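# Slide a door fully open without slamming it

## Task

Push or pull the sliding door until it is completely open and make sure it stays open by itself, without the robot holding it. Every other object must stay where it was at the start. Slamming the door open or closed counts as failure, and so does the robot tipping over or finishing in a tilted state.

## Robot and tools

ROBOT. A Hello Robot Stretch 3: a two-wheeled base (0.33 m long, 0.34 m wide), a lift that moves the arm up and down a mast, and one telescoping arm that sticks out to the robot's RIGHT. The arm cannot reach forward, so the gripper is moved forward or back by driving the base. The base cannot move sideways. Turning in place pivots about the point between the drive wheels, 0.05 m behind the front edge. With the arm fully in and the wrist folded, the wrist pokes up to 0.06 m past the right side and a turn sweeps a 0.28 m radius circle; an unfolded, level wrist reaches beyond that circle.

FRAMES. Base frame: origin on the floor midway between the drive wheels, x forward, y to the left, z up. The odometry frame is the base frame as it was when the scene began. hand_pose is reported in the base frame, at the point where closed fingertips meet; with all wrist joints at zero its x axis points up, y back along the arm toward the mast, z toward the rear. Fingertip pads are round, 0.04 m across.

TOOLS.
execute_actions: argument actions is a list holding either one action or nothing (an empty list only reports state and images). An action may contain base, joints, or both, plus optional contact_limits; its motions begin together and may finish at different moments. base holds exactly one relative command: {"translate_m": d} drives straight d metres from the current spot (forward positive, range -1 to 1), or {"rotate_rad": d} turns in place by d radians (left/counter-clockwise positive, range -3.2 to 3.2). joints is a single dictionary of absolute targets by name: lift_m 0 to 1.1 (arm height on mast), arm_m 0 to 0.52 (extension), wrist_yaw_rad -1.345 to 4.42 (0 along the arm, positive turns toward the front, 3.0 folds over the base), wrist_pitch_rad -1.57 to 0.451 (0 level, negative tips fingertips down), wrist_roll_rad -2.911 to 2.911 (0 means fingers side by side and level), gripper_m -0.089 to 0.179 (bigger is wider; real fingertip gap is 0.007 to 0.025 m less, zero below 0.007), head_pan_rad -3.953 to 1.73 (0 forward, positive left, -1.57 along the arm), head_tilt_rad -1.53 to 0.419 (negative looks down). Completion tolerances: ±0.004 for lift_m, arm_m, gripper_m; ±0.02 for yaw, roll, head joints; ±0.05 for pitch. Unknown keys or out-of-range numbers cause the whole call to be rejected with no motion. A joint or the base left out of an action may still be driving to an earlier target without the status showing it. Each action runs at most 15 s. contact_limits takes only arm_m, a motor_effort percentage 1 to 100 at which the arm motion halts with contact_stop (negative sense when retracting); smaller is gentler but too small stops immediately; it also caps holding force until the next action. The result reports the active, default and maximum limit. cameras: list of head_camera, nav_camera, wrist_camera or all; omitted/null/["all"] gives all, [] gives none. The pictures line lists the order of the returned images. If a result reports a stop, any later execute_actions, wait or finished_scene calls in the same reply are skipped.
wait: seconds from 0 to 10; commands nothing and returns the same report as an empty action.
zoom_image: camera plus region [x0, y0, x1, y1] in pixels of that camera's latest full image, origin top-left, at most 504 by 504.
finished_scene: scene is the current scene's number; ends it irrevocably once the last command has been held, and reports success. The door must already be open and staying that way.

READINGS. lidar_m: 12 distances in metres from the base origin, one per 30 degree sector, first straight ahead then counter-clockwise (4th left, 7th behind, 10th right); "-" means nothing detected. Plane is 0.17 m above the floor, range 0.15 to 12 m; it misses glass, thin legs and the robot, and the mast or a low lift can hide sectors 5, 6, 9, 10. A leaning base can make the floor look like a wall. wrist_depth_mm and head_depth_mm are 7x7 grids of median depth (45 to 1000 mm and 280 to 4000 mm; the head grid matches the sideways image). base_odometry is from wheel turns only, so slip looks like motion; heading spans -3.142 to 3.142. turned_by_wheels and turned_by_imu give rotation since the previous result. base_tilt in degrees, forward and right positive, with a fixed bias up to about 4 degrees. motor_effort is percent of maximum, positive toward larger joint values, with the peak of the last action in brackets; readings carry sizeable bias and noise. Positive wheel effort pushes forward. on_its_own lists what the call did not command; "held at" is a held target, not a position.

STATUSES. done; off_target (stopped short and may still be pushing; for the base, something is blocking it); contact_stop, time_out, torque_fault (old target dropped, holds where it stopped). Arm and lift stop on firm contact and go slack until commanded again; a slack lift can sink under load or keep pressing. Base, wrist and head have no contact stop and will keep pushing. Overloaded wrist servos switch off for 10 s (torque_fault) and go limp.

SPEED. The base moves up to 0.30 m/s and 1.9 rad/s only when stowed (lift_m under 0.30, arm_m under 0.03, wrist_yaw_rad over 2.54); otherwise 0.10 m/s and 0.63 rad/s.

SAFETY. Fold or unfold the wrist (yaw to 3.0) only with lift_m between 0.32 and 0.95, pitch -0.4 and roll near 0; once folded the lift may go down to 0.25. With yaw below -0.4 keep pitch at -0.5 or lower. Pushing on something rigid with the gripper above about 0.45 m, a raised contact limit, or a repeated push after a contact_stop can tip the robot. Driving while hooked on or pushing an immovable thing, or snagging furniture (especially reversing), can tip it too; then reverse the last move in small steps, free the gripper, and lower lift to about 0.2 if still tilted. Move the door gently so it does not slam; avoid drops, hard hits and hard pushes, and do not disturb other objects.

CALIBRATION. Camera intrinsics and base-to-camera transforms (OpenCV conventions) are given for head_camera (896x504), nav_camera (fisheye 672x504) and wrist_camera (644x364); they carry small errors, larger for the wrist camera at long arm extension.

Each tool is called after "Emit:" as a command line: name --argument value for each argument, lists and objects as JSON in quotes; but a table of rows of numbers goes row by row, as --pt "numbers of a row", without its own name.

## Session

Emit:
execute_actions --actions '[]'

Scene clock: 0.00 s.
base_odometry: x=+0.000 y=+0.000 heading=+0.000 (m, m, rad; odometry frame)
turned_by_wheels: +0.000 (rad since the last result)
turned_by_imu: +0.000 (rad since the last result)
base_tilt: forward=-0.1 right=+0.3 (deg)
lidar_m: 0.79 0.85 1.32 2.55 1.46 1.27 1.68 1.51 1.22 1.21 1.04 0.84
head_depth_mm: 755 758 763 768 772 776 776 / 766 772 776 777 784 786 785 / 776 780 782 789 791 794 801 / 785 789 792 797 804 807 809 / 754 742 741 743 751 753 754 / 741 743 748 752 756 765 763 / 750 753 758 764 763 772 776
base_status: not commanded
joint_positions: lift_m=+0.328 arm_m=-0.001 wrist_yaw_rad=+3.093 wrist_pitch_rad=-0.504 wrist_roll_rad=+0.018 gripper_m=+0.037 head_pan_rad=-0.003 head_tilt_rad=+0.004
joint_status: not commanded
motor_effort: left_wheel=+0 right_wheel=+1 lift_m=+22 arm_m=+1 wrist_yaw_rad=+0 wrist_pitch_rad=+5 wrist_roll_rad=+0 gripper_m=+0 head_pan_rad=+0 head_tilt_rad=+1 (%)
hand_pose: x=-0.0108 y=+0.0689 z=+0.3215 quat_wxyz=(+0.195, +0.695, +0.158, +0.674) (m; base frame)
wrist_depth_mm: - - - - - - - / - - - - - - - / 872 880 - 837 871 850 845 / 694 711 703 692 684 685 696 / 584 591 593 579 604 583 579 / 515 530 - - - 500 487 / 451 - - - 440 436 439
pictures: head_camera (sideways: a quarter turn clockwise sets it upright), nav_camera (sideways: a quarter turn counterclockwise sets it upright), wrist_camera
camera_calibration (this result's frames):
head_camera: T_world_to_cam=[[-0.0189344, 0.0164298, -0.999686, 1.32577], [0.0491328, 0.998672, 0.0154826, -0.0207185], [0.998613, -0.0488242, -0.0197166, -0.0215036], [0, 0, 0, 1]] pos_world=[0.0475945, -0.00214109, 1.32525]
nav_camera: T_world_to_cam=[[-0.00767951, -0.0164669, 0.999835, -1.26036], [-0.0174813, -0.999709, -0.0165991, 0.0777097], [0.999818, -0.0176059, 0.00738941, -0.0511177], [0, 0, 0, 1]] pos_world=[0.0427878, 0.0560328, 1.26182]
wrist_camera: T_world_to_cam=[[0.999529, 0.0122358, -0.0281462, 0.0320499], [-0.0129051, -0.664513, -0.747165, 0.316083], [-0.0278457, 0.747176, -0.664042, 0.329924], [0, 0, 0, 1]] pos_world=[-0.0187688, -0.0368622, 0.456152]
Images, in order (width x height): head_camera 896x504, nav_camera 672x504, wrist_camera 644x364.

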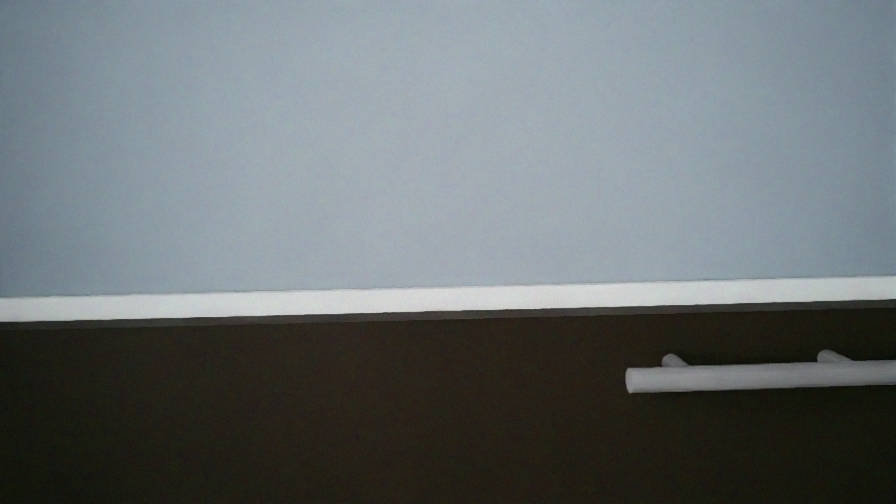

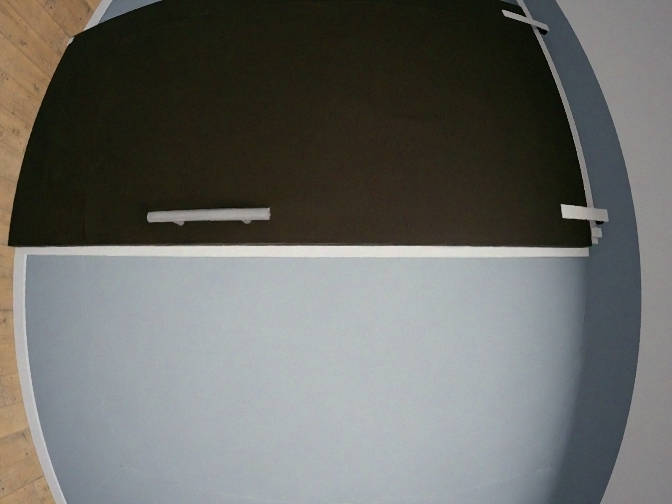

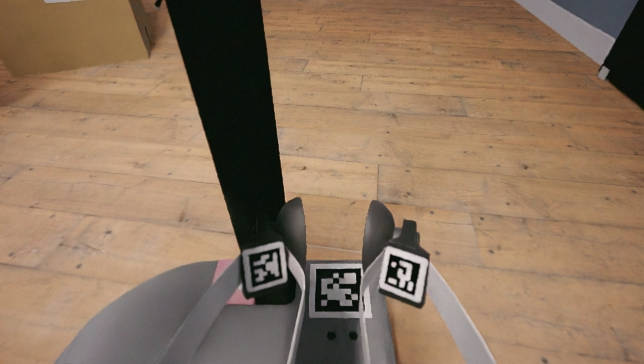

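Emit:
execute_actions --actions '[{"base":{"rotate_rad":1.4},"joints":{"head_pan_rad":-1.57,"head_tilt_rad":-0.5,"lift_m":0.87,"wrist_pitch_rad":-0.4}}]' --cameras '[]'

Emit:
execute_actions --actions '[{"base":{"translate_m":0.33},"joints":{"wrist_yaw_rad":-0.35,"gripper_m":0.13,"arm_m":0.1}}]' --cameras '[]'

Emit:
execute_actions --actions '[{"joints":{"wrist_pitch_rad":0,"arm_m":0.24}}]'

Scene clock: 12.03 s.
base_odometry: x=+0.000 y=+0.000 heading=+1.400 (m, m, rad; odometry frame)
turned_by_wheels: +1.400 (rad since the last result)
turned_by_imu: +1.399 (rad since the last result)
base_tilt: forward=-0.1 right=+0.3 (deg)
lidar_m: 2.55 1.44 1.27 1.26 1.54 1.26 1.21 1.20 0.87 0.79 0.80 1.09
head_depth_mm: 697 761 836 932 1044 1192 1303 / 697 757 833 926 1035 1186 1297 / 693 754 827 918 1033 1177 1291 / 691 751 828 914 1028 1170 1279 / 687 747 821 905 1020 1167 1280 / 683 745 804 872 958 1079 1213 / 638 688 726 803 928 1053 1218
base_status: done
joint_positions: lift_m=+0.870 arm_m=-0.001 wrist_yaw_rad=+3.093 wrist_pitch_rad=-0.421 wrist_roll_rad=+0.018 gripper_m=+0.037 head_pan_rad=-1.563 head_tilt_rad=-0.494
joint_status: all done
motor_effort: left_wheel=-1(6) right_wheel=+3(8) lift_m=+28(31) arm_m=+0(0) wrist_yaw_rad=+0(0) wrist_pitch_rad=+7(8) wrist_roll_rad=+0(0) gripper_m=+0(0) head_pan_rad=-3(45) head_tilt_rad=-3(42) (%)
hand_pose: x=-0.0103 y=+0.0803 z=+0.8817 quat_wxyz=(+0.166, +0.701, +0.129, +0.682) (m; base frame)
wrist_depth_mm: - - - - - - - / - - - - - - - / - - - - - - - / - - - - - - - / - - - - - - - / - - - - - - - / - - - - - - -
pictures: none
No camera images: the call's "cameras" was empty. Leave "cameras" out to get every camera's image.

Scene clock: 16.57 s.
base_odometry: x=+0.056 y=+0.325 heading=+1.400 (m, m, rad; odometry frame)
turned_by_wheels: +0.000 (rad since the last result)
turned_by_imu: +0.000 (rad since the last result)
base_tilt: forward=-0.1 right=+0.3 (deg)
lidar_m: 2.22 2.04 1.20 1.23 1.74 1.61 1.54 1.20 0.87 0.77 0.80 1.08
head_depth_mm: 694 755 828 925 1022 - 1239 / 666 735 816 918 1011 - - / 628 688 734 825 927 - - / 629 684 753 830 936 1065 1218 / 626 683 748 829 931 1066 1219 / 624 682 746 826 925 1054 1218 / 621 675 741 824 926 1045 1225
base_status: done
joint_positions: lift_m=+0.870 arm_m=+0.100 wrist_yaw_rad=-0.348 wrist_pitch_rad=-0.421 wrist_roll_rad=+0.018 gripper_m=+0.130 head_pan_rad=-1.563 head_tilt_rad=-0.494
joint_status: all done
motor_effort: left_wheel=-1(4) right_wheel=+3(8) lift_m=+29(29) arm_m=+4(4) wrist_yaw_rad=-1(2) wrist_pitch_rad=+7(7) wrist_roll_rad=+0(0) gripper_m=+0(79) head_pan_rad=-3(3) head_tilt_rad=-3(4) (%)
hand_pose: x=-0.0980 y=-0.4552 z=+0.8817 quat_wxyz=(+0.649, +0.023, -0.712, -0.266) (m; base frame)
wrist_depth_mm: 324 346 364 465 508 576 638 / 355 378 403 512 573 640 734 / 380 413 438 573 644 715 847 / 417 456 500 631 721 847 996 / 468 498 580 727 859 986 - / 503 543 647 845 - - - / 568 651 748 995 - - -
pictures: none
No camera images: the call's "cameras" was empty. Leave "cameras" out to get every camera's image.

Scene clock: 18.87 s.
base_odometry: x=+0.056 y=+0.325 heading=+1.400 (m, m, rad; odometry frame)
turned_by_wheels: +0.000 (rad since the last result)
turned_by_imu: +0.000 (rad since the last result)
base_tilt: forward=-0.1 right=+0.3 (deg)
lidar_m: 2.22 2.04 1.20 1.22 1.73 1.61 1.54 1.20 0.87 0.77 0.79 1.08
head_depth_mm: 692 757 832 917 - - 1306 / 667 736 818 896 1073 1181 1281 / 632 687 732 805 - 1115 1247 / 626 683 751 820 936 1065 1217 / 625 682 750 829 932 1059 1221 / 621 680 744 830 926 1051 1211 / 623 677 740 823 921 1048 1212
base_status: not commanded
joint_positions: lift_m=+0.870 arm_m=+0.240 wrist_yaw_rad=-0.349 wrist_pitch_rad=-0.024 wrist_roll_rad=+0.018 gripper_m=+0.130 head_pan_rad=-1.563 head_tilt_rad=-0.494
joint_status: all done
motor_effort: left_wheel=-1(2) right_wheel=+3(3) lift_m=+29(28) arm_m=+4(4) wrist_yaw_rad=-1(2) wrist_pitch_rad=+8(9) wrist_roll_rad=+0(1) gripper_m=+1(0) head_pan_rad=-3(2) head_tilt_rad=-5(3) (%)
hand_pose: x=-0.1089 y=-0.6248 z=+0.9780 quat_wxyz=(+0.689, -0.115, -0.704, -0.131) (m; base frame)
wrist_depth_mm: 224 239 253 281 380 419 466 / 232 248 260 293 396 439 492 / 239 256 275 305 414 462 516 / 249 264 286 317 431 485 542 / 257 273 302 392 455 524 580 / 265 278 311 410 471 - 621 / 275 299 322 430 493 570 687
pictures: head_camera (sideways: a quarter turn clockwise sets it upright), nav_camera (sideways: a quarter turn counterclockwise sets it upright), wrist_camera
camera_calibration (this result's frames):
head_camera: T_world_to_cam=[[0.0125321, 0.494035, -0.869351, 1.15528], [0.99916, -0.0401062, -0.0083882, 0.00456581], [-0.0390104, -0.868516, -0.494123, 0.602281], [0, 0, 0, 1]] pos_world=[0.00445521, -0.0474742, 1.30198]
nav_camera: T_world_to_cam=[[-0.012832, -0.470723, 0.882188, -1.10655], [-0.999888, 0.0128182, -0.00770445, 0.0721145], [-0.00768138, -0.882188, -0.470835, 0.57747], [0, 0, 0, 1]] pos_world=[0.062343, -0.0123649, 1.24863]
wrist_camera: T_world_to_cam=[[-0.960602, 0.277908, 0.00333535, 0.0787698], [0.0649503, 0.23614, -0.969546, 1.13304], [-0.270232, -0.931131, -0.244887, -0.203424], [0, 0, 0, 1]] pos_world=[-0.0528965, -0.478861, 1.04845]
Images, in order (width x height): head_camera 896x504, nav_camera 672x504, wrist_camera 644x364.

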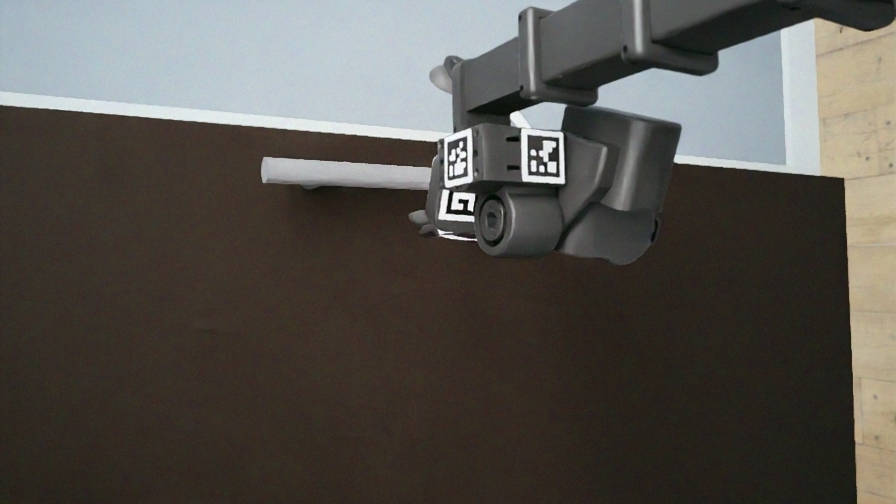

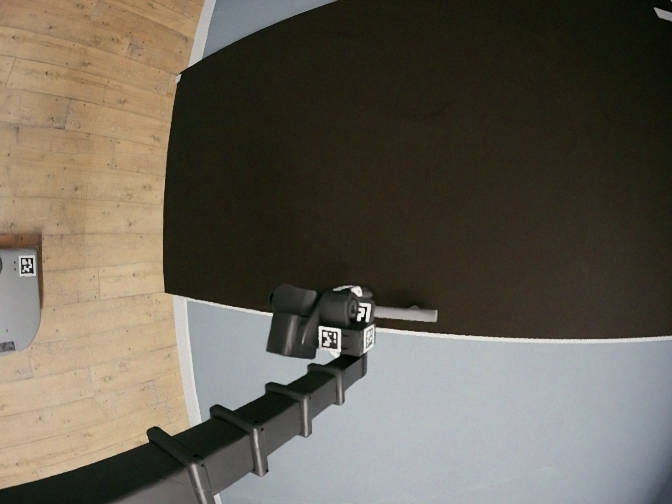

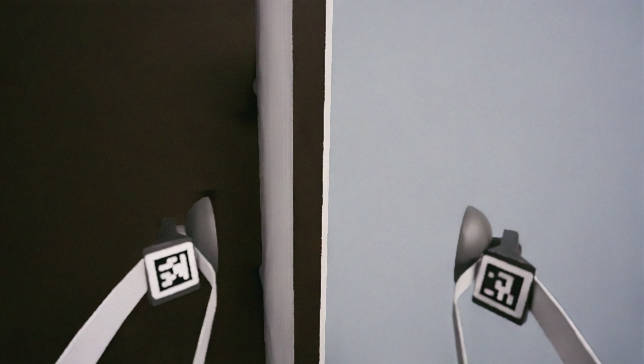

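Emit:
execute_actions --actions '[{"base":{"translate_m":0.03},"joints":{"arm_m":0.325,"gripper_m":0.09}}]' --cameras '["wrist_camera"]'

Emit:
execute_actions --actions '[{"joints":{"gripper_m":0.0}}]' --cameras '["wrist_camera"]'

Emit:
execute_actions --actions '[{"base":{"translate_m":0.2},"joints":{"arm_m":0.35,"wrist_yaw_rad":-0.5}}]'

Scene clock: 24.80 s.
base_odometry: x=+0.061 y=+0.355 heading=+1.400 (m, m, rad; odometry frame)
turned_by_wheels: +0.000 (rad since the last result)
turned_by_imu: -0.001 (rad since the last result)
base_tilt: forward=-0.2 right=+0.3 (deg)
lidar_m: 2.18 2.02 1.18 1.23 1.75 1.64 1.58 1.19 0.87 0.77 0.80 1.08
head_depth_mm: 691 755 832 909 - - 1270 / 632 696 781 - 1034 1181 1290 / 631 689 746 - 968 1074 1241 / 626 684 750 819 955 1064 1215 / 624 682 748 831 932 1055 1218 / 623 678 746 830 922 1053 1216 / 622 675 744 819 923 1044 1216
base_status: done
joint_positions: lift_m=+0.870 arm_m=+0.325 wrist_yaw_rad=-0.349 wrist_pitch_rad=-0.024 wrist_roll_rad=+0.018 gripper_m=+0.090 head_pan_rad=-1.563 head_tilt_rad=-0.494
joint_status: all done
motor_effort: left_wheel=-1(2) right_wheel=+3(9) lift_m=+29(29) arm_m=+4(5) wrist_yaw_rad=-1(0) wrist_pitch_rad=+8(8) wrist_roll_rad=+0(0) gripper_m=+0(82) head_pan_rad=-3(3) head_tilt_rad=-4(4) (%)
hand_pose: x=-0.1089 y=-0.7098 z=+0.9780 quat_wxyz=(+0.689, -0.115, -0.704, -0.131) (m; base frame)
wrist_depth_mm: 160 169 183 194 288 314 351 / 165 176 189 198 300 333 373 / 170 181 195 209 311 351 399 / 175 187 203 215 325 369 416 / 182 195 216 223 332 391 444 / 187 199 226 233 350 420 471 / 195 213 230 226 385 424 502
pictures: wrist_camera
camera_calibration (this result's frames):
wrist_camera: T_world_to_cam=[[-0.960587, 0.27796, 0.00334345, 0.102408], [0.0649233, 0.236028, -0.969575, 1.15309], [-0.270292, -0.931144, -0.244771, -0.282692], [0, 0, 0, 1]] pos_world=[-0.0528999, -0.563853, 1.04847]
Images, in order (width x height): wrist_camera 644x364.

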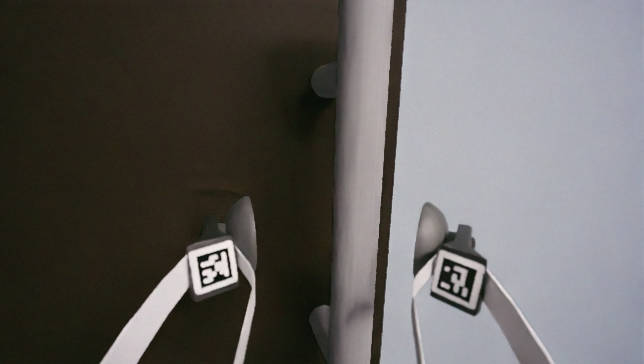

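Scene clock: 26.20 s.
base_odometry: x=+0.061 y=+0.355 heading=+1.399 (m, m, rad; odometry frame)
turned_by_wheels: +0.000 (rad since the last result)
turned_by_imu: -0.001 (rad since the last result)
base_tilt: forward=-0.1 right=+0.3 (deg)
lidar_m: 2.19 2.02 1.18 1.23 1.74 1.64 1.57 1.20 0.87 0.77 0.80 1.08
head_depth_mm: 691 758 830 909 - - 1270 / 633 699 778 865 1042 1176 1286 / 631 688 746 - 979 1076 1251 / 629 685 752 821 950 1067 1217 / 625 682 751 832 930 1060 1221 / 622 680 745 827 927 1058 1219 / 621 677 742 820 924 1053 1207
base_status: not commanded
joint_positions: lift_m=+0.870 arm_m=+0.325 wrist_yaw_rad=-0.373 wrist_pitch_rad=-0.024 wrist_roll_rad=+0.018 gripper_m=+0.000 head_pan_rad=-1.563 head_tilt_rad=-0.494
joint_status: all done
on_its_own: wrist_yaw_rad is at rest, and its effort (+22) is outside its rest range (-12 to +12)
motor_effort: left_wheel=-7(8) right_wheel=+18(18) lift_m=+28(27) arm_m=+4(4) wrist_yaw_rad=+22(22) wrist_pitch_rad=+8(8) wrist_roll_rad=+1(0) gripper_m=-12(85) head_pan_rad=-3(3) head_tilt_rad=-5(4) (%)
hand_pose: x=-0.1147 y=-0.7076 z=+0.9780 quat_wxyz=(+0.687, -0.124, -0.702, -0.139) (m; base frame)
wrist_depth_mm: 160 169 183 147 296 324 370 / 164 175 190 151 304 344 384 / 170 180 198 155 320 366 410 / 175 187 205 162 337 376 436 / 181 193 213 162 357 399 468 / 188 201 217 207 376 425 494 / 194 208 235 227 390 460 535
pictures: wrist_camera
camera_calibration (this result's frames):
wrist_camera: T_world_to_cam=[[-0.953638, 0.300939, 0.00332814, 0.113363], [0.0706602, 0.234635, -0.969512, 1.15249], [-0.292545, -0.924328, -0.245021, -0.279715], [0, 0, 0, 1]] pos_world=[-0.055157, -0.563079, 1.04844]
Images, in order (width x height): wrist_camera 644x364.

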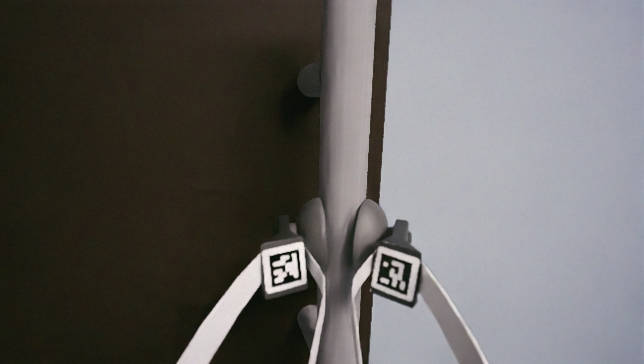

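Scene clock: 30.80 s.
base_odometry: x=+0.095 y=+0.552 heading=+1.399 (m, m, rad; odometry frame)
turned_by_wheels: +0.000 (rad since the last result)
turned_by_imu: -0.074 (rad since the last result)
base_tilt: forward=-0.2 right=+0.4 (deg)
lidar_m: 2.00 1.87 1.08 1.23 1.26 1.88 1.76 1.28 0.81 0.76 0.77 1.09
head_depth_mm: 644 704 751 845 - - 1270 / 634 693 764 - 958 1099 1241 / 629 685 752 - 961 1079 1238 / 623 677 747 818 943 1059 1220 / 615 671 739 817 916 1044 1203 / 608 665 727 806 897 1022 1189 / 603 655 719 798 886 1006 1162
base_status: done
joint_positions: lift_m=+0.870 arm_m=+0.350 wrist_yaw_rad=-0.500 wrist_pitch_rad=-0.023 wrist_roll_rad=+0.018 gripper_m=+0.000 head_pan_rad=-1.563 head_tilt_rad=-0.495
joint_status: all done
motor_effort: left_wheel=+2(22) right_wheel=+0(48) lift_m=+27(29) arm_m=+3(11) wrist_yaw_rad=+0(62) wrist_pitch_rad=+8(9) wrist_roll_rad=+0(0) gripper_m=-3(15) head_pan_rad=-4(2) head_tilt_rad=-2(5) (%)
hand_pose: x=-0.1441 y=-0.7190 z=+0.9784 quat_wxyz=(+0.677, -0.169, -0.693, -0.182) (m; base frame)
wrist_depth_mm: 137 149 169 196 233 256 512 / 140 154 176 205 235 204 554 / 144 159 181 212 257 447 598 / 148 163 188 221 268 472 653 / 152 169 196 - 282 505 720 / 156 175 197 243 289 542 823 / 162 180 217 252 299 596 906
pictures: head_camera (sideways: a quarter turn clockwise sets it upright), nav_camera (sideways: a quarter turn counterclockwise sets it upright), wrist_camera
camera_calibration (this result's frames):
head_camera: T_world_to_cam=[[0.0125825, 0.49513, -0.868728, 1.15446], [0.999155, -0.0402144, -0.0084486, 0.00464446], [-0.0391185, -0.867887, -0.495218, 0.603707], [0, 0, 0, 1]] pos_world=[0.00444956, -0.0474741, 1.30192]
nav_camera: T_world_to_cam=[[-0.0128795, -0.471834, 0.881593, -1.10577], [-0.999887, 0.0129468, -0.00767846, 0.0720806], [-0.00779089, -0.881592, -0.471948, 0.578919], [0, 0, 0, 1]] pos_world=[0.062341, -0.0123044, 1.24861]
wrist_camera: T_world_to_cam=[[-0.90782, 0.419346, 0.00344311, 0.180359], [0.099025, 0.222338, -0.969928, 1.15336], [-0.4075, -0.880179, -0.243369, -0.285195], [0, 0, 0, 1]] pos_world=[-0.0666951, -0.583092, 1.04865]
Images, in order (width x height): head_camera 896x504, nav_camera 672x504, wrist_camera 644x364.

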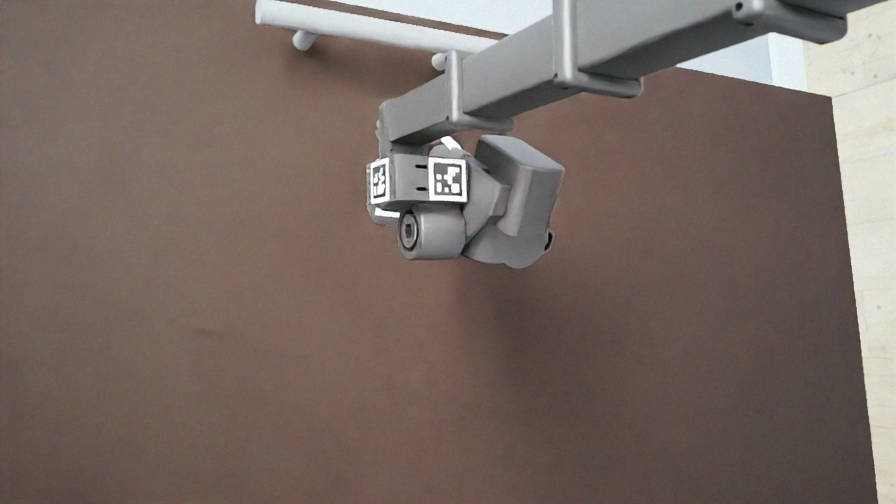

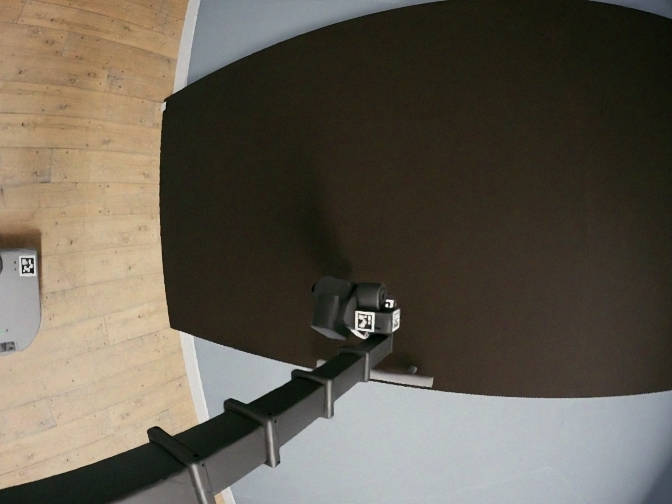

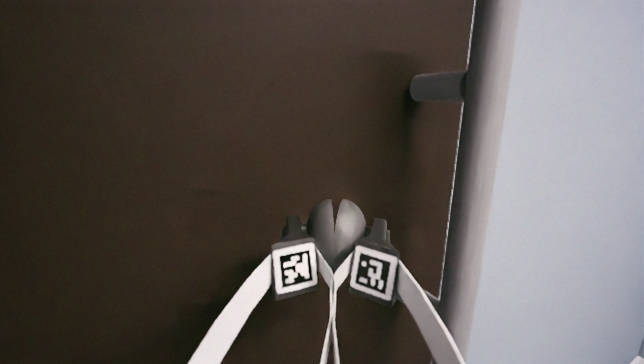

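Emit:
execute_actions --actions '[{"base":{"rotate_rad":0.09},"joints":{"arm_m":0.26,"gripper_m":0.11}}]' --cameras '[]'

Emit:
execute_actions --actions '[{"base":{"translate_m":-0.15}}]' --cameras '["wrist_camera"]'

Emit:
execute_actions --actions '[{"joints":{"arm_m":0.36}}]' --cameras '["wrist_camera"]'

Scene clock: 38.07 s.
base_odometry: x=+0.095 y=+0.552 heading=+1.489 (m, m, rad; odometry frame)
turned_by_wheels: +0.090 (rad since the last result)
turned_by_imu: +0.089 (rad since the last result)
base_tilt: forward=-0.1 right=+0.3 (deg)
lidar_m: 2.00 1.87 1.08 1.25 1.76 1.82 1.76 1.16 0.79 0.76 0.79 1.18
head_depth_mm: 620 680 747 818 - - 1237 / 621 679 746 804 965 1064 1214 / 617 675 744 790 - 1065 1218 / 620 675 740 810 922 1053 1215 / 618 672 740 822 923 1042 1219 / 618 672 739 817 916 1049 1215 / 612 670 735 817 913 1043 1219
base_status: done
joint_positions: lift_m=+0.870 arm_m=+0.260 wrist_yaw_rad=-0.500 wrist_pitch_rad=-0.023 wrist_roll_rad=+0.018 gripper_m=+0.110 head_pan_rad=-1.563 head_tilt_rad=-0.495
joint_status: all done
motor_effort: left_wheel=-1(5) right_wheel=+3(9) lift_m=+28(28) arm_m=-3(4) wrist_yaw_rad=+0(0) wrist_pitch_rad=+8(8) wrist_roll_rad=+0(0) gripper_m=+0(81) head_pan_rad=-3(3) head_tilt_rad=-2(2) (%)
hand_pose: x=-0.1441 y=-0.6296 z=+0.9784 quat_wxyz=(+0.677, -0.169, -0.693, -0.182) (m; base frame)
wrist_depth_mm: 199 216 240 271 310 457 547 / 204 223 248 284 321 474 586 / 210 229 256 292 333 506 641 / 217 236 265 303 349 534 675 / 223 242 288 316 363 576 729 / 229 247 297 333 385 657 812 / 235 267 303 347 402 642 884
pictures: none
No camera images: the call's "cameras" was empty. Leave "cameras" out to get every camera's image.

Scene clock: 40.97 s.
base_odometry: x=+0.083 y=+0.402 heading=+1.489 (m, m, rad; odometry frame)
turned_by_wheels: +0.000 (rad since the last result)
turned_by_imu: -0.001 (rad since the last result)
base_tilt: forward=-0.2 right=+0.3 (deg)
lidar_m: 2.15 1.98 1.17 1.24 1.77 1.67 1.61 1.16 0.79 0.76 0.79 1.09
head_depth_mm: 628 714 803 890 - - 1267 / 619 678 722 794 980 1109 1267 / 618 676 744 792 - 1060 1208 / 619 675 742 807 921 1050 1222 / 616 673 741 818 923 1050 1215 / 617 670 738 816 917 1046 1221 / 612 671 734 815 915 1042 1214
base_status: done
joint_positions: lift_m=+0.870 arm_m=+0.260 wrist_yaw_rad=-0.500 wrist_pitch_rad=-0.023 wrist_roll_rad=+0.018 gripper_m=+0.110 head_pan_rad=-1.563 head_tilt_rad=-0.495
joint_status: not commanded
motor_effort: left_wheel=-1(4) right_wheel=+3(5) lift_m=+28(28) arm_m=-2(3) wrist_yaw_rad=+1(1) wrist_pitch_rad=+8(8) wrist_roll_rad=+0(1) gripper_m=+1(0) head_pan_rad=-3(3) head_tilt_rad=-3(2) (%)
hand_pose: x=-0.1441 y=-0.6296 z=+0.9784 quat_wxyz=(+0.677, -0.169, -0.693, -0.182) (m; base frame)
wrist_depth_mm: 197 215 240 256 386 456 549 / 204 220 246 259 402 481 590 / 209 229 256 273 425 506 627 / 216 235 266 285 444 539 675 / 222 243 288 296 463 589 719 / 229 246 296 314 485 644 779 / 234 265 299 331 513 639 933
pictures: wrist_camera
camera_calibration (this result's frames):
wrist_camera: T_world_to_cam=[[-0.907865, 0.41925, 0.00344322, 0.142826], [0.0990014, 0.222349, -0.969928, 1.13349], [-0.407407, -0.880222, -0.243369, -0.206515], [0, 0, 0, 1]] pos_world=[-0.0666857, -0.493688, 1.04865]
Images, in order (width x height): wrist_camera 644x364.

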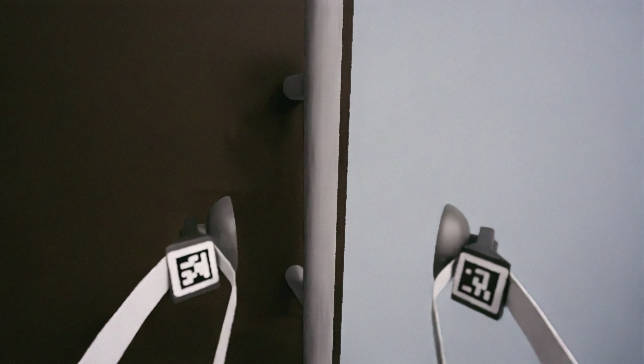

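Scene clock: 43.30 s.
base_odometry: x=+0.083 y=+0.402 heading=+1.489 (m, m, rad; odometry frame)
turned_by_wheels: +0.000 (rad since the last result)
turned_by_imu: +0.026 (rad since the last result)
base_tilt: forward=-0.3 right=+0.1 (deg)
lidar_m: 2.15 1.58 1.17 1.24 1.78 1.67 1.61 1.13 0.78 0.76 0.80 1.21
head_depth_mm: 623 689 779 885 - - 1251 / 621 677 733 - 937 1085 1254 / 622 679 746 - 947 1061 1226 / 621 678 750 822 946 1051 1219 / 619 679 745 827 928 1053 1220 / 622 680 744 826 927 1052 1220 / 622 677 745 827 927 1055 1224
base_status: not commanded
joint_positions: lift_m=+0.870 arm_m=+0.358 wrist_yaw_rad=-0.538 wrist_pitch_rad=-0.034 wrist_roll_rad=+0.020 gripper_m=+0.110 head_pan_rad=-1.563 head_tilt_rad=-0.495
joint_status: all done
on_its_own: arm_m is at rest, and its effort (+16) is outside its rest range (-14 to +14); wrist_yaw_rad is at rest, and its effort (+37) is outside its rest range (-12 to +12)
motor_effort: left_wheel=-4(7) right_wheel=-1(14) lift_m=+27(28) arm_m=+16(21) wrist_yaw_rad=+37(40) wrist_pitch_rad=+12(12) wrist_roll_rad=+0(0) gripper_m=+7(7) head_pan_rad=-3(3) head_tilt_rad=-3(4) (%)
hand_pose: x=-0.1523 y=-0.7224 z=+0.9755 quat_wxyz=(+0.672, -0.178, -0.691, -0.198) (m; base frame)
wrist_depth_mm: 128 138 154 175 140 323 398 / 132 143 159 182 142 348 423 / 137 147 165 189 145 365 465 / 140 152 172 197 150 389 488 / 144 158 186 207 158 430 544 / 149 160 194 216 166 484 593 / 153 174 192 224 183 475 680
pictures: wrist_camera
camera_calibration (this result's frames):
wrist_camera: T_world_to_cam=[[-0.891188, 0.453633, 0.00107948, 0.203895], [0.114522, 0.227285, -0.967071, 1.15523], [-0.438941, -0.861718, -0.254504, -0.272851], [0, 0, 0, 1]] pos_world=[-0.0703552, -0.590181, 1.04753]
Images, in order (width x height): wrist_camera 644x364.

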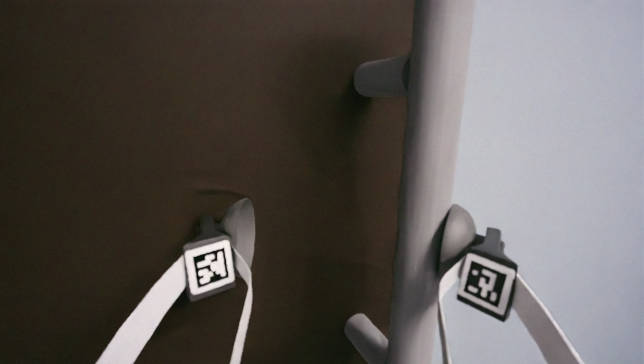

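Emit:
execute_actions --actions '[{"base":{"translate_m":-0.055},"joints":{"gripper_m":0.07,"arm_m":0.35,"wrist_yaw_rad":-0.5}}]' --cameras '["wrist_camera"]'

Emit:
execute_actions --actions '[{"joints":{"arm_m":0.375}}]' --cameras '["wrist_camera"]'

Emit:
execute_actions --actions '[{"joints":{"gripper_m":-0.01}}]' --cameras '["wrist_camera"]'

Scene clock: 50.33 s.
base_odometry: x=+0.079 y=+0.347 heading=+1.489 (m, m, rad; odometry frame)
turned_by_wheels: +0.000 (rad since the last result)
turned_by_imu: +0.010 (rad since the last result)
base_tilt: forward=-0.1 right=+0.3 (deg)
lidar_m: 2.20 1.42 1.20 1.24 1.76 1.60 1.56 1.12 0.78 0.76 0.79 1.13
head_depth_mm: 649 722 801 884 - - 1261 / 614 670 716 - 936 1122 1268 / 615 669 739 - 933 1050 1210 / 616 672 739 811 936 1054 1215 / 618 675 740 820 928 1053 1219 / 619 673 741 821 931 1056 1219 / 619 674 743 824 930 1064 1216
base_status: done
joint_positions: lift_m=+0.870 arm_m=+0.350 wrist_yaw_rad=-0.601 wrist_pitch_rad=-0.024 wrist_roll_rad=+0.021 gripper_m=+0.070 head_pan_rad=-1.563 head_tilt_rad=-0.496
joint_status: wrist_yaw_rad off_target (ended at -0.601, target -0.500); the others done
on_its_own: wrist_yaw_rad is held at -0.602, not at your -0.500, by its stall guard, which is not easing now
motor_effort: left_wheel=+1(15) right_wheel=+1(36) lift_m=+27(27) arm_m=-2(14) wrist_yaw_rad=+0(19) wrist_pitch_rad=+8(10) wrist_roll_rad=+0(0) gripper_m=-1(87) head_pan_rad=-3(3) head_tilt_rad=-2(3) (%)
hand_pose: x=-0.1661 y=-0.7059 z=+0.9781 quat_wxyz=(+0.666, -0.203, -0.685, -0.216) (m; base frame)
wrist_depth_mm: 131 142 161 114 297 361 458 / 134 146 164 119 311 384 501 / 137 150 172 124 329 408 528 / 142 155 178 129 341 434 581 / 145 161 176 136 340 459 635 / 150 164 198 142 358 512 711 / 155 167 199 149 416 548 781
pictures: wrist_camera
camera_calibration (this result's frames):
wrist_camera: T_world_to_cam=[[-0.860822, 0.508905, 0.00108805, 0.228237], [0.123507, 0.210987, -0.969655, 1.14814], [-0.493692, -0.834566, -0.244476, -0.263746], [0, 0, 0, 1]] pos_world=[-0.075541, -0.578507, 1.04857]
Images, in order (width x height): wrist_camera 644x364.

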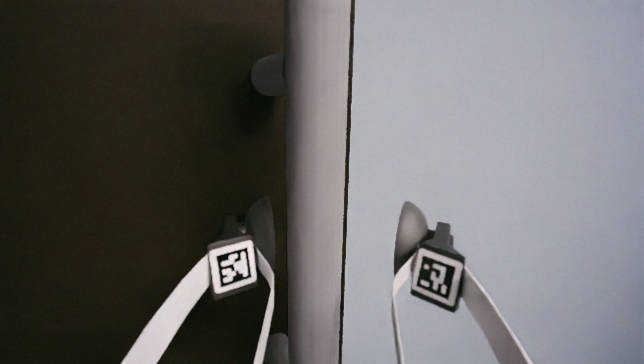

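Scene clock: 53.80 s.
base_odometry: x=+0.079 y=+0.348 heading=+1.490 (m, m, rad; odometry frame)
turned_by_wheels: +0.001 (rad since the last result)
turned_by_imu: +0.039 (rad since the last result)
base_tilt: forward=-0.1 right=+0.2 (deg)
lidar_m: 2.19 1.26 1.19 1.24 1.77 1.60 1.57 1.08 0.77 0.76 0.81 1.28
head_depth_mm: 610 672 761 879 - - 1237 / 611 669 715 - 912 1071 1240 / 615 671 728 - 928 1045 1210 / 619 676 742 812 924 1059 1214 / 623 678 746 832 933 1066 1223 / 625 683 751 838 942 1071 1225 / 628 685 758 842 948 1083 1238
base_status: not commanded
joint_positions: lift_m=+0.870 arm_m=+0.374 wrist_yaw_rad=-0.740 wrist_pitch_rad=-0.029 wrist_roll_rad=+0.020 gripper_m=+0.070 head_pan_rad=-1.563 head_tilt_rad=-0.496
joint_status: all done
on_its_own: wrist_yaw_rad is held at -0.730, not at your -0.500, by its stall guard, which is not easing now; right_wheel is at rest, and its effort (-24) is outside its rest range (-18 to +18)
motor_effort: left_wheel=+6(13) right_wheel=-24(26) lift_m=+26(27) arm_m=+13(21) wrist_yaw_rad=+9(62) wrist_pitch_rad=+10(14) wrist_roll_rad=+0(0) gripper_m=+3(16) head_pan_rad=-3(4) head_tilt_rad=-3(3) (%)
hand_pose: x=-0.1936 y=-0.7072 z=+0.9769 quat_wxyz=(+0.649, -0.248, -0.669, -0.263) (m; base frame)
wrist_depth_mm: 119 130 150 117 309 404 575 / 122 134 156 122 320 426 619 / 125 138 161 125 341 458 692 / 129 142 166 131 362 494 772 / 132 147 166 135 350 530 880 / 136 151 185 141 374 606 - / 140 152 186 149 441 666 -
pictures: wrist_camera
camera_calibration (this result's frames):
wrist_camera: T_world_to_cam=[[-0.782468, 0.62269, 0.000902564, 0.301005], [0.154431, 0.195461, -0.968476, 1.1445], [-0.603237, -0.757662, -0.249104, -0.241048], [0, 0, 0, 1]] pos_world=[-0.086629, -0.593771, 1.04811]
Images, in order (width x height): wrist_camera 644x364.

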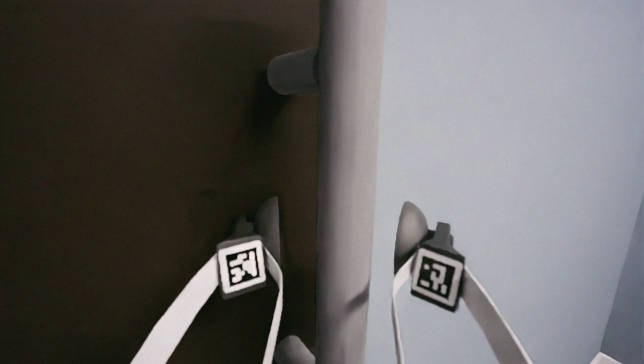

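Scene clock: 55.17 s.
base_odometry: x=+0.079 y=+0.347 heading=+1.488 (m, m, rad; odometry frame)
turned_by_wheels: -0.001 (rad since the last result)
turned_by_imu: -0.003 (rad since the last result)
base_tilt: forward=-0.2 right=+0.3 (deg)
lidar_m: 2.19 1.27 1.19 1.24 1.76 1.60 1.57 1.08 0.77 0.75 0.80 1.28
head_depth_mm: 607 670 761 880 - - 1246 / 610 664 706 - 912 1070 1241 / 612 669 726 - 928 1043 1215 / 616 672 737 818 924 1050 1219 / 620 675 741 827 930 1055 1215 / 623 678 748 831 934 1072 1217 / 625 684 752 836 938 1079 1233
base_status: not commanded
joint_positions: lift_m=+0.870 arm_m=+0.375 wrist_yaw_rad=-0.746 wrist_pitch_rad=-0.024 wrist_roll_rad=+0.020 gripper_m=-0.009 head_pan_rad=-1.563 head_tilt_rad=-0.496
joint_status: all done
on_its_own: wrist_yaw_rad is held at -0.730, not at your -0.500, by its stall guard, which is not easing now; right_wheel is at rest, and its effort (+32) is outside its rest range (-18 to +18); wrist_yaw_rad is at rest, and its effort (+15) is outside its rest range (-12 to +12)
motor_effort: left_wheel=-13(12) right_wheel=+32(32) lift_m=+26(26) arm_m=+1(13) wrist_yaw_rad=+15(15) wrist_pitch_rad=+8(10) wrist_roll_rad=+0(0) gripper_m=-16(90) head_pan_rad=-2(4) head_tilt_rad=-2(3) (%)
hand_pose: x=-0.1949 y=-0.7076 z=+0.9783 quat_wxyz=(+0.649, -0.252, -0.668, -0.263) (m; base frame)
wrist_depth_mm: 115 127 147 108 309 404 593 / 118 130 151 112 326 434 651 / 121 133 157 116 343 461 720 / 124 138 162 121 360 496 804 / 128 142 167 124 403 539 910 / 132 147 169 130 440 579 - / 135 152 189 139 424 671 -
pictures: wrist_camera
camera_calibration (this result's frames):
wrist_camera: T_world_to_cam=[[-0.778766, 0.627314, 0.00125491, 0.303957], [0.152182, 0.190863, -0.969748, 1.14361], [-0.608576, -0.755016, -0.244104, -0.245833], [0, 0, 0, 1]] pos_world=[-0.0869326, -0.594556, 1.04862]
Images, in order (width x height): wrist_camera 644x364.

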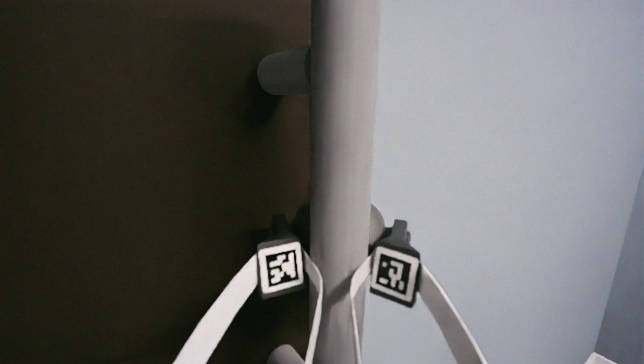

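The fingers are now closed around the bar.

Emit:
execute_actions --actions '[{"base":{"translate_m":0.25}}]'

Scene clock: 62.67 s.
base_odometry: x=+0.099 y=+0.597 heading=+1.488 (m, m, rad; odometry frame)
turned_by_wheels: +0.000 (rad since the last result)
turned_by_imu: -0.350 (rad since the last result)
base_tilt: forward=-0.2 right=+0.4 (deg)
lidar_m: 1.55 1.90 1.25 1.07 1.75 2.02 1.87 1.58 0.89 0.71 0.71 0.82
head_depth_mm: 719 789 878 992 - - 1284 / 643 719 840 - 1079 1248 1306 / 623 678 739 - 950 1081 1247 / 603 657 726 790 905 1030 1196 / 589 642 700 772 866 978 1128 / 570 621 678 749 836 937 1075 / 556 604 659 721 798 900 1026
base_status: done
joint_positions: lift_m=+0.870 arm_m=+0.376 wrist_yaw_rad=-0.535 wrist_pitch_rad=-0.026 wrist_roll_rad=+0.020 gripper_m=-0.009 head_pan_rad=-1.563 head_tilt_rad=-0.496
joint_status: not commanded
on_its_own: wrist_yaw_rad is held at -0.545, not at your -0.500, by its stall guard, which is not easing now
motor_effort: left_wheel=-2(14) right_wheel=+10(50) lift_m=+24(27) arm_m=-7(9) wrist_yaw_rad=-9(51) wrist_pitch_rad=+9(23) wrist_roll_rad=+0(0) gripper_m=-15(22) head_pan_rad=-4(3) head_tilt_rad=-3(3) (%)
hand_pose: x=-0.1518 y=-0.7406 z=+0.9778 quat_wxyz=(+0.673, -0.180, -0.691, -0.194) (m; base frame)
wrist_depth_mm: 108 122 145 107 356 544 - / 111 124 145 111 376 593 - / 114 128 156 115 402 638 - / 117 132 161 121 423 715 - / 120 136 164 125 487 796 - / 122 140 165 132 537 910 - / 126 143 186 194 497 - -
pictures: head_camera (sideways: a quarter turn clockwise sets it upright), nav_camera (sideways: a quarter turn counterclockwise sets it upright), wrist_camera
camera_calibration (this result's frames):
head_camera: T_world_to_cam=[[0.0126759, 0.496019, -0.868219, 1.1538], [0.999147, -0.0404076, -0.00849768, 0.00470839], [-0.0392977, -0.867371, -0.496108, 0.604865], [0, 0, 0, 1]] pos_world=[0.00443997, -0.0474737, 1.30187]
nav_camera: T_world_to_cam=[[-0.0129681, -0.472736, 0.881109, -1.10514], [-0.999884, 0.0131567, -0.00765733, 0.0720531], [-0.00797263, -0.881106, -0.472851, 0.580096], [0, 0, 0, 1]] pos_world=[0.0623381, -0.0122611, 1.2486]
wrist_camera: T_world_to_cam=[[-0.892632, 0.450784, 0.00105644, 0.21037], [0.110207, 0.2205, -0.969141, 1.15791], [-0.437107, -0.86497, -0.246505, -0.297674], [0, 0, 0, 1]] pos_world=[-0.0699421, -0.60763, 1.04858]
Images, in order (width x height): head_camera 896x504, nav_camera 672x504, wrist_camera 644x364.

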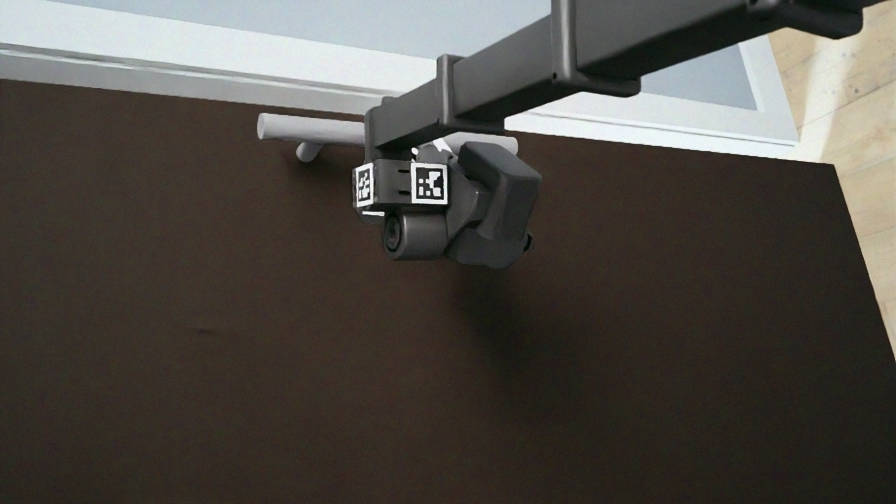

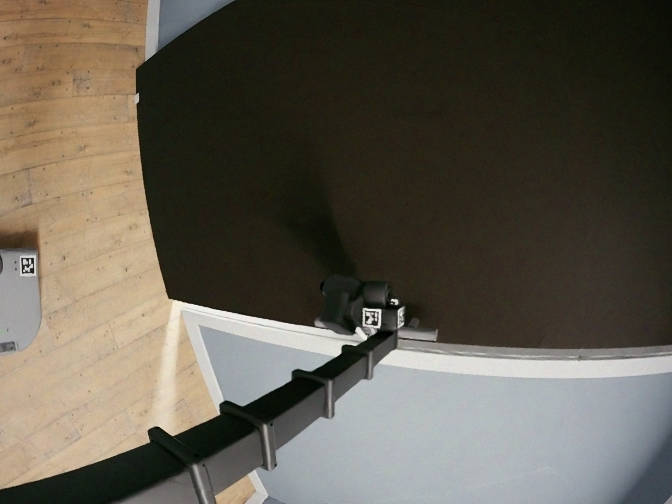

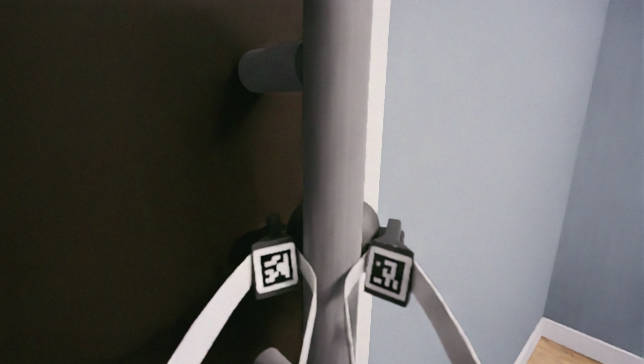

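Emit:
execute_actions --actions '[{"base":{"rotate_rad":0.28},"joints":{"arm_m":0.33,"wrist_yaw_rad":-0.75}}]' --cameras '["nav_camera","wrist_camera"]'

Scene clock: 72.57 s.
base_odometry: x=+0.099 y=+0.597 heading=+1.768 (m, m, rad; odometry frame)
turned_by_wheels: +0.280 (rad since the last result)
turned_by_imu: +0.052 (rad since the last result)
base_tilt: forward=-1.1 right=+1.8 (deg)
lidar_m: 1.69 1.87 1.19 1.07 1.76 2.05 1.90 1.42 0.90 0.70 0.70 0.83
head_depth_mm: 738 801 853 921 - - 1277 / 590 647 691 - 959 1257 1281 / 577 631 696 - 913 1018 1199 / 563 616 678 739 871 987 1158 / 550 601 660 736 827 950 1110 / 537 588 643 713 799 913 1061 / 526 573 628 692 773 880 1014
base_status: done
joint_positions: lift_m=+0.870 arm_m=+0.331 wrist_yaw_rad=-0.587 wrist_pitch_rad=+0.033 wrist_roll_rad=+0.020 gripper_m=-0.009 head_pan_rad=-1.563 head_tilt_rad=-0.496
joint_status: wrist_yaw_rad off_target (ended at -0.587, target -0.750); the others done
on_its_own: wrist_yaw_rad is held at -0.621, not at your -0.750, by its stall guard, which is still easing
motor_effort: left_wheel=+0(9) right_wheel=+12(30) lift_m=+22(23) arm_m=-12(17) wrist_yaw_rad=-32(70) wrist_pitch_rad=-10(28) wrist_roll_rad=+0(0) gripper_m=-19(25) head_pan_rad=-4(3) head_tilt_rad=-3(2) (%)
hand_pose: x=-0.1637 y=-0.6902 z=+0.9930 quat_wxyz=(+0.673, -0.217, -0.680, -0.192) (m; base frame)
wrist_depth_mm: 114 127 153 114 370 567 - / 116 130 151 118 392 611 - / 119 133 163 122 409 650 - / 121 137 168 126 430 708 - / 124 141 167 129 493 778 - / 127 144 168 134 524 850 - / 130 147 188 142 490 - -
pictures: nav_camera (sideways: a quarter turn counterclockwise sets it upright), wrist_camera
camera_calibration (this result's frames):
nav_camera: T_world_to_cam=[[-0.0129681, -0.472735, 0.881109, -1.10514], [-0.999884, 0.0131567, -0.00765736, 0.0720531], [-0.00797263, -0.881107, -0.47285, 0.580094], [0, 0, 0, 1]] pos_world=[0.0623381, -0.0122612, 1.2486]
wrist_camera: T_world_to_cam=[[-0.868111, 0.496345, 0.00498201, 0.208559], [0.0897098, 0.166759, -0.981908, 1.13501], [-0.488196, -0.851958, -0.189292, -0.311742], [0, 0, 0, 1]] pos_world=[-0.0729596, -0.558381, 1.05442]
Images, in order (width x height): nav_camera 672x504, wrist_camera 644x364.

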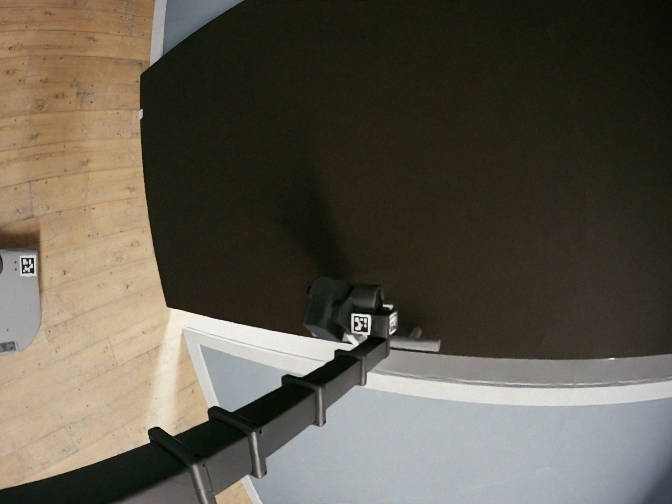

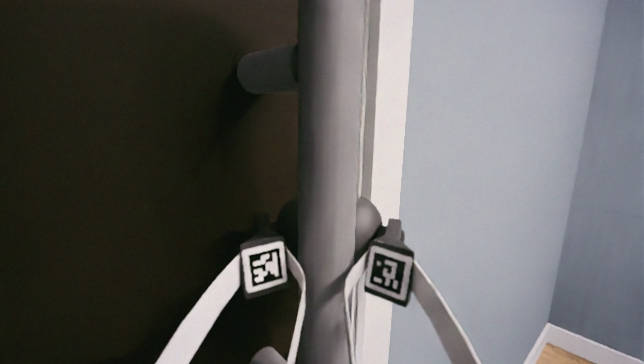

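Emit:
execute_actions --actions '[{"base":{"translate_m":0.12},"joints":{"wrist_yaw_rad":-0.7}}]' --cameras '["nav_camera"]'

Emit:
execute_actions --actions '[{"base":{"rotate_rad":0.2}}]' --cameras '["nav_camera"]'

Scene clock: 81.37 s.
base_odometry: x=+0.076 y=+0.714 heading=+1.768 (m, m, rad; odometry frame)
turned_by_wheels: +0.000 (rad since the last result)
turned_by_imu: -0.030 (rad since the last result)
base_tilt: forward=-0.1 right=+0.3 (deg)
lidar_m: 1.54 1.74 1.42 1.05 1.79 2.10 2.03 1.44 0.95 0.67 0.67 0.79
head_depth_mm: 2798 3106 2792 1131 - - 1304 / 595 650 701 - 1760 1514 1299 / 579 633 696 - 903 1003 1183 / 563 614 676 728 855 956 1117 / 548 594 654 725 809 920 1062 / 534 581 635 699 780 882 1011 / 523 567 618 679 753 847 967
base_status: done
joint_positions: lift_m=+0.870 arm_m=+0.330 wrist_yaw_rad=-0.560 wrist_pitch_rad=-0.027 wrist_roll_rad=+0.020 gripper_m=-0.009 head_pan_rad=-1.563 head_tilt_rad=-0.496
joint_status: wrist_yaw_rad off_target (ended at -0.560, target -0.700)
on_its_own: wrist_yaw_rad is held at -0.569, not at your -0.700, by its stall guard, which is not easing now
motor_effort: left_wheel=+3(19) right_wheel=-6(47) lift_m=+23(22) arm_m=-3(12) wrist_yaw_rad=-8(65) wrist_pitch_rad=+9(25) wrist_roll_rad=+0(0) gripper_m=-14(24) head_pan_rad=-3(3) head_tilt_rad=-3(1) (%)
hand_pose: x=-0.1572 y=-0.6918 z=+0.9776 quat_wxyz=(+0.670, -0.188, -0.689, -0.203) (m; base frame)
wrist_depth_mm: 109 121 145 107 417 539 - / 111 125 144 111 426 585 - / 114 128 156 115 440 635 - / 116 131 161 120 467 710 - / 119 135 163 124 479 812 - / 123 139 163 130 525 874 - / 126 143 185 201 527 - -
pictures: nav_camera (sideways: a quarter turn counterclockwise sets it upright)
camera_calibration (this result's frames):
nav_camera: T_world_to_cam=[[-0.0129844, -0.472736, 0.881109, -1.10514], [-0.999884, 0.0131913, -0.00765732, 0.0720531], [-0.00800309, -0.881106, -0.472852, 0.580096], [0, 0, 0, 1]] pos_world=[0.0623376, -0.012263, 1.2486]
Images, in order (width x height): nav_camera 672x504.

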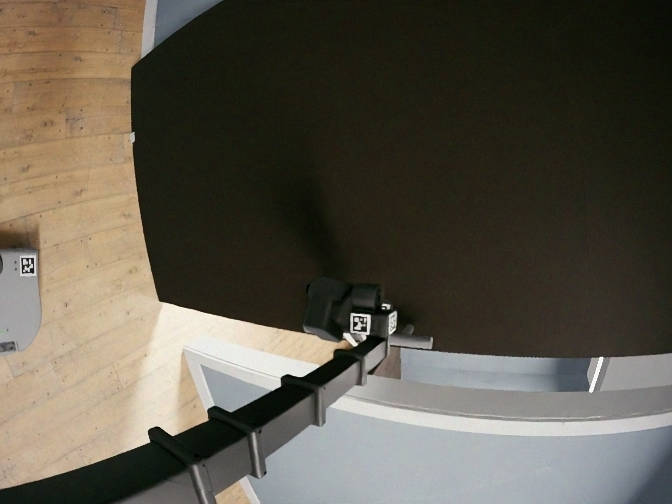

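Scene clock: 83.20 s.
base_odometry: x=+0.076 y=+0.714 heading=+1.968 (m, m, rad; odometry frame)
turned_by_wheels: +0.200 (rad since the last result)
turned_by_imu: -0.023 (rad since the last result)
base_tilt: forward=-0.1 right=+0.3 (deg)
lidar_m: 1.46 1.70 1.70 1.05 1.79 2.08 2.06 1.47 0.96 0.66 0.66 0.77
head_depth_mm: 2931 3164 2769 2526 - - 1305 / 592 648 691 - 1763 1516 1308 / 575 630 694 - 909 999 1181 / 559 610 671 727 848 952 1113 / 545 591 649 715 802 910 1055 / 529 575 630 692 769 865 1001 / 516 559 609 670 740 831 950
base_status: done
joint_positions: lift_m=+0.870 arm_m=+0.330 wrist_yaw_rad=-0.566 wrist_pitch_rad=-0.026 wrist_roll_rad=+0.020 gripper_m=-0.009 head_pan_rad=-1.563 head_tilt_rad=-0.496
joint_status: not commanded
on_its_own: wrist_yaw_rad is held at -0.569, not at your -0.700, by its stall guard, which is not easing now
motor_effort: left_wheel=+2(25) right_wheel=-2(47) lift_m=+22(22) arm_m=-2(4) wrist_yaw_rad=-3(17) wrist_pitch_rad=+9(9) wrist_roll_rad=+0(0) gripper_m=-14(17) head_pan_rad=-3(3) head_tilt_rad=-2(2) (%)
hand_pose: x=-0.1585 y=-0.6909 z=+0.9778 quat_wxyz=(+0.669, -0.190, -0.688, -0.205) (m; base frame)
wrist_depth_mm: 107 120 146 107 423 573 - / 109 123 143 111 442 626 - / 111 126 155 115 468 702 - / 114 129 160 121 485 753 - / 117 133 162 124 488 883 - / 120 137 162 130 564 994 - / 124 141 185 197 554 - -
pictures: nav_camera (sideways: a quarter turn counterclockwise sets it upright)
camera_calibration (this result's frames):
nav_camera: T_world_to_cam=[[-0.0129842, -0.472736, 0.881109, -1.10514], [-0.999884, 0.0131908, -0.00765732, 0.0720531], [-0.00800267, -0.881106, -0.472852, 0.580097], [0, 0, 0, 1]] pos_world=[0.0623377, -0.012263, 1.2486]
Images, in order (width x height): nav_camera 672x504.

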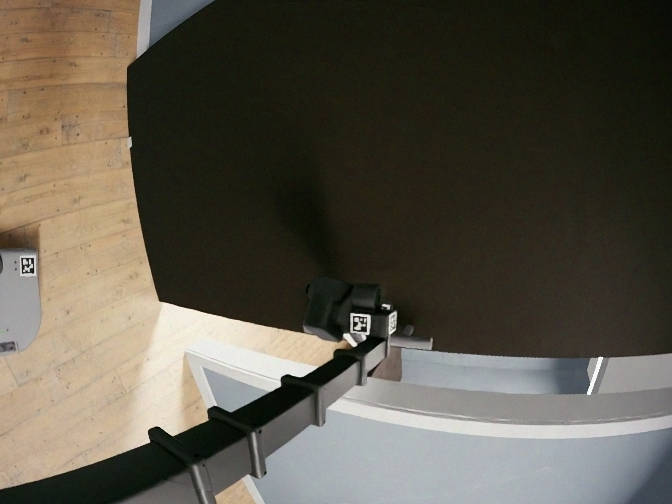

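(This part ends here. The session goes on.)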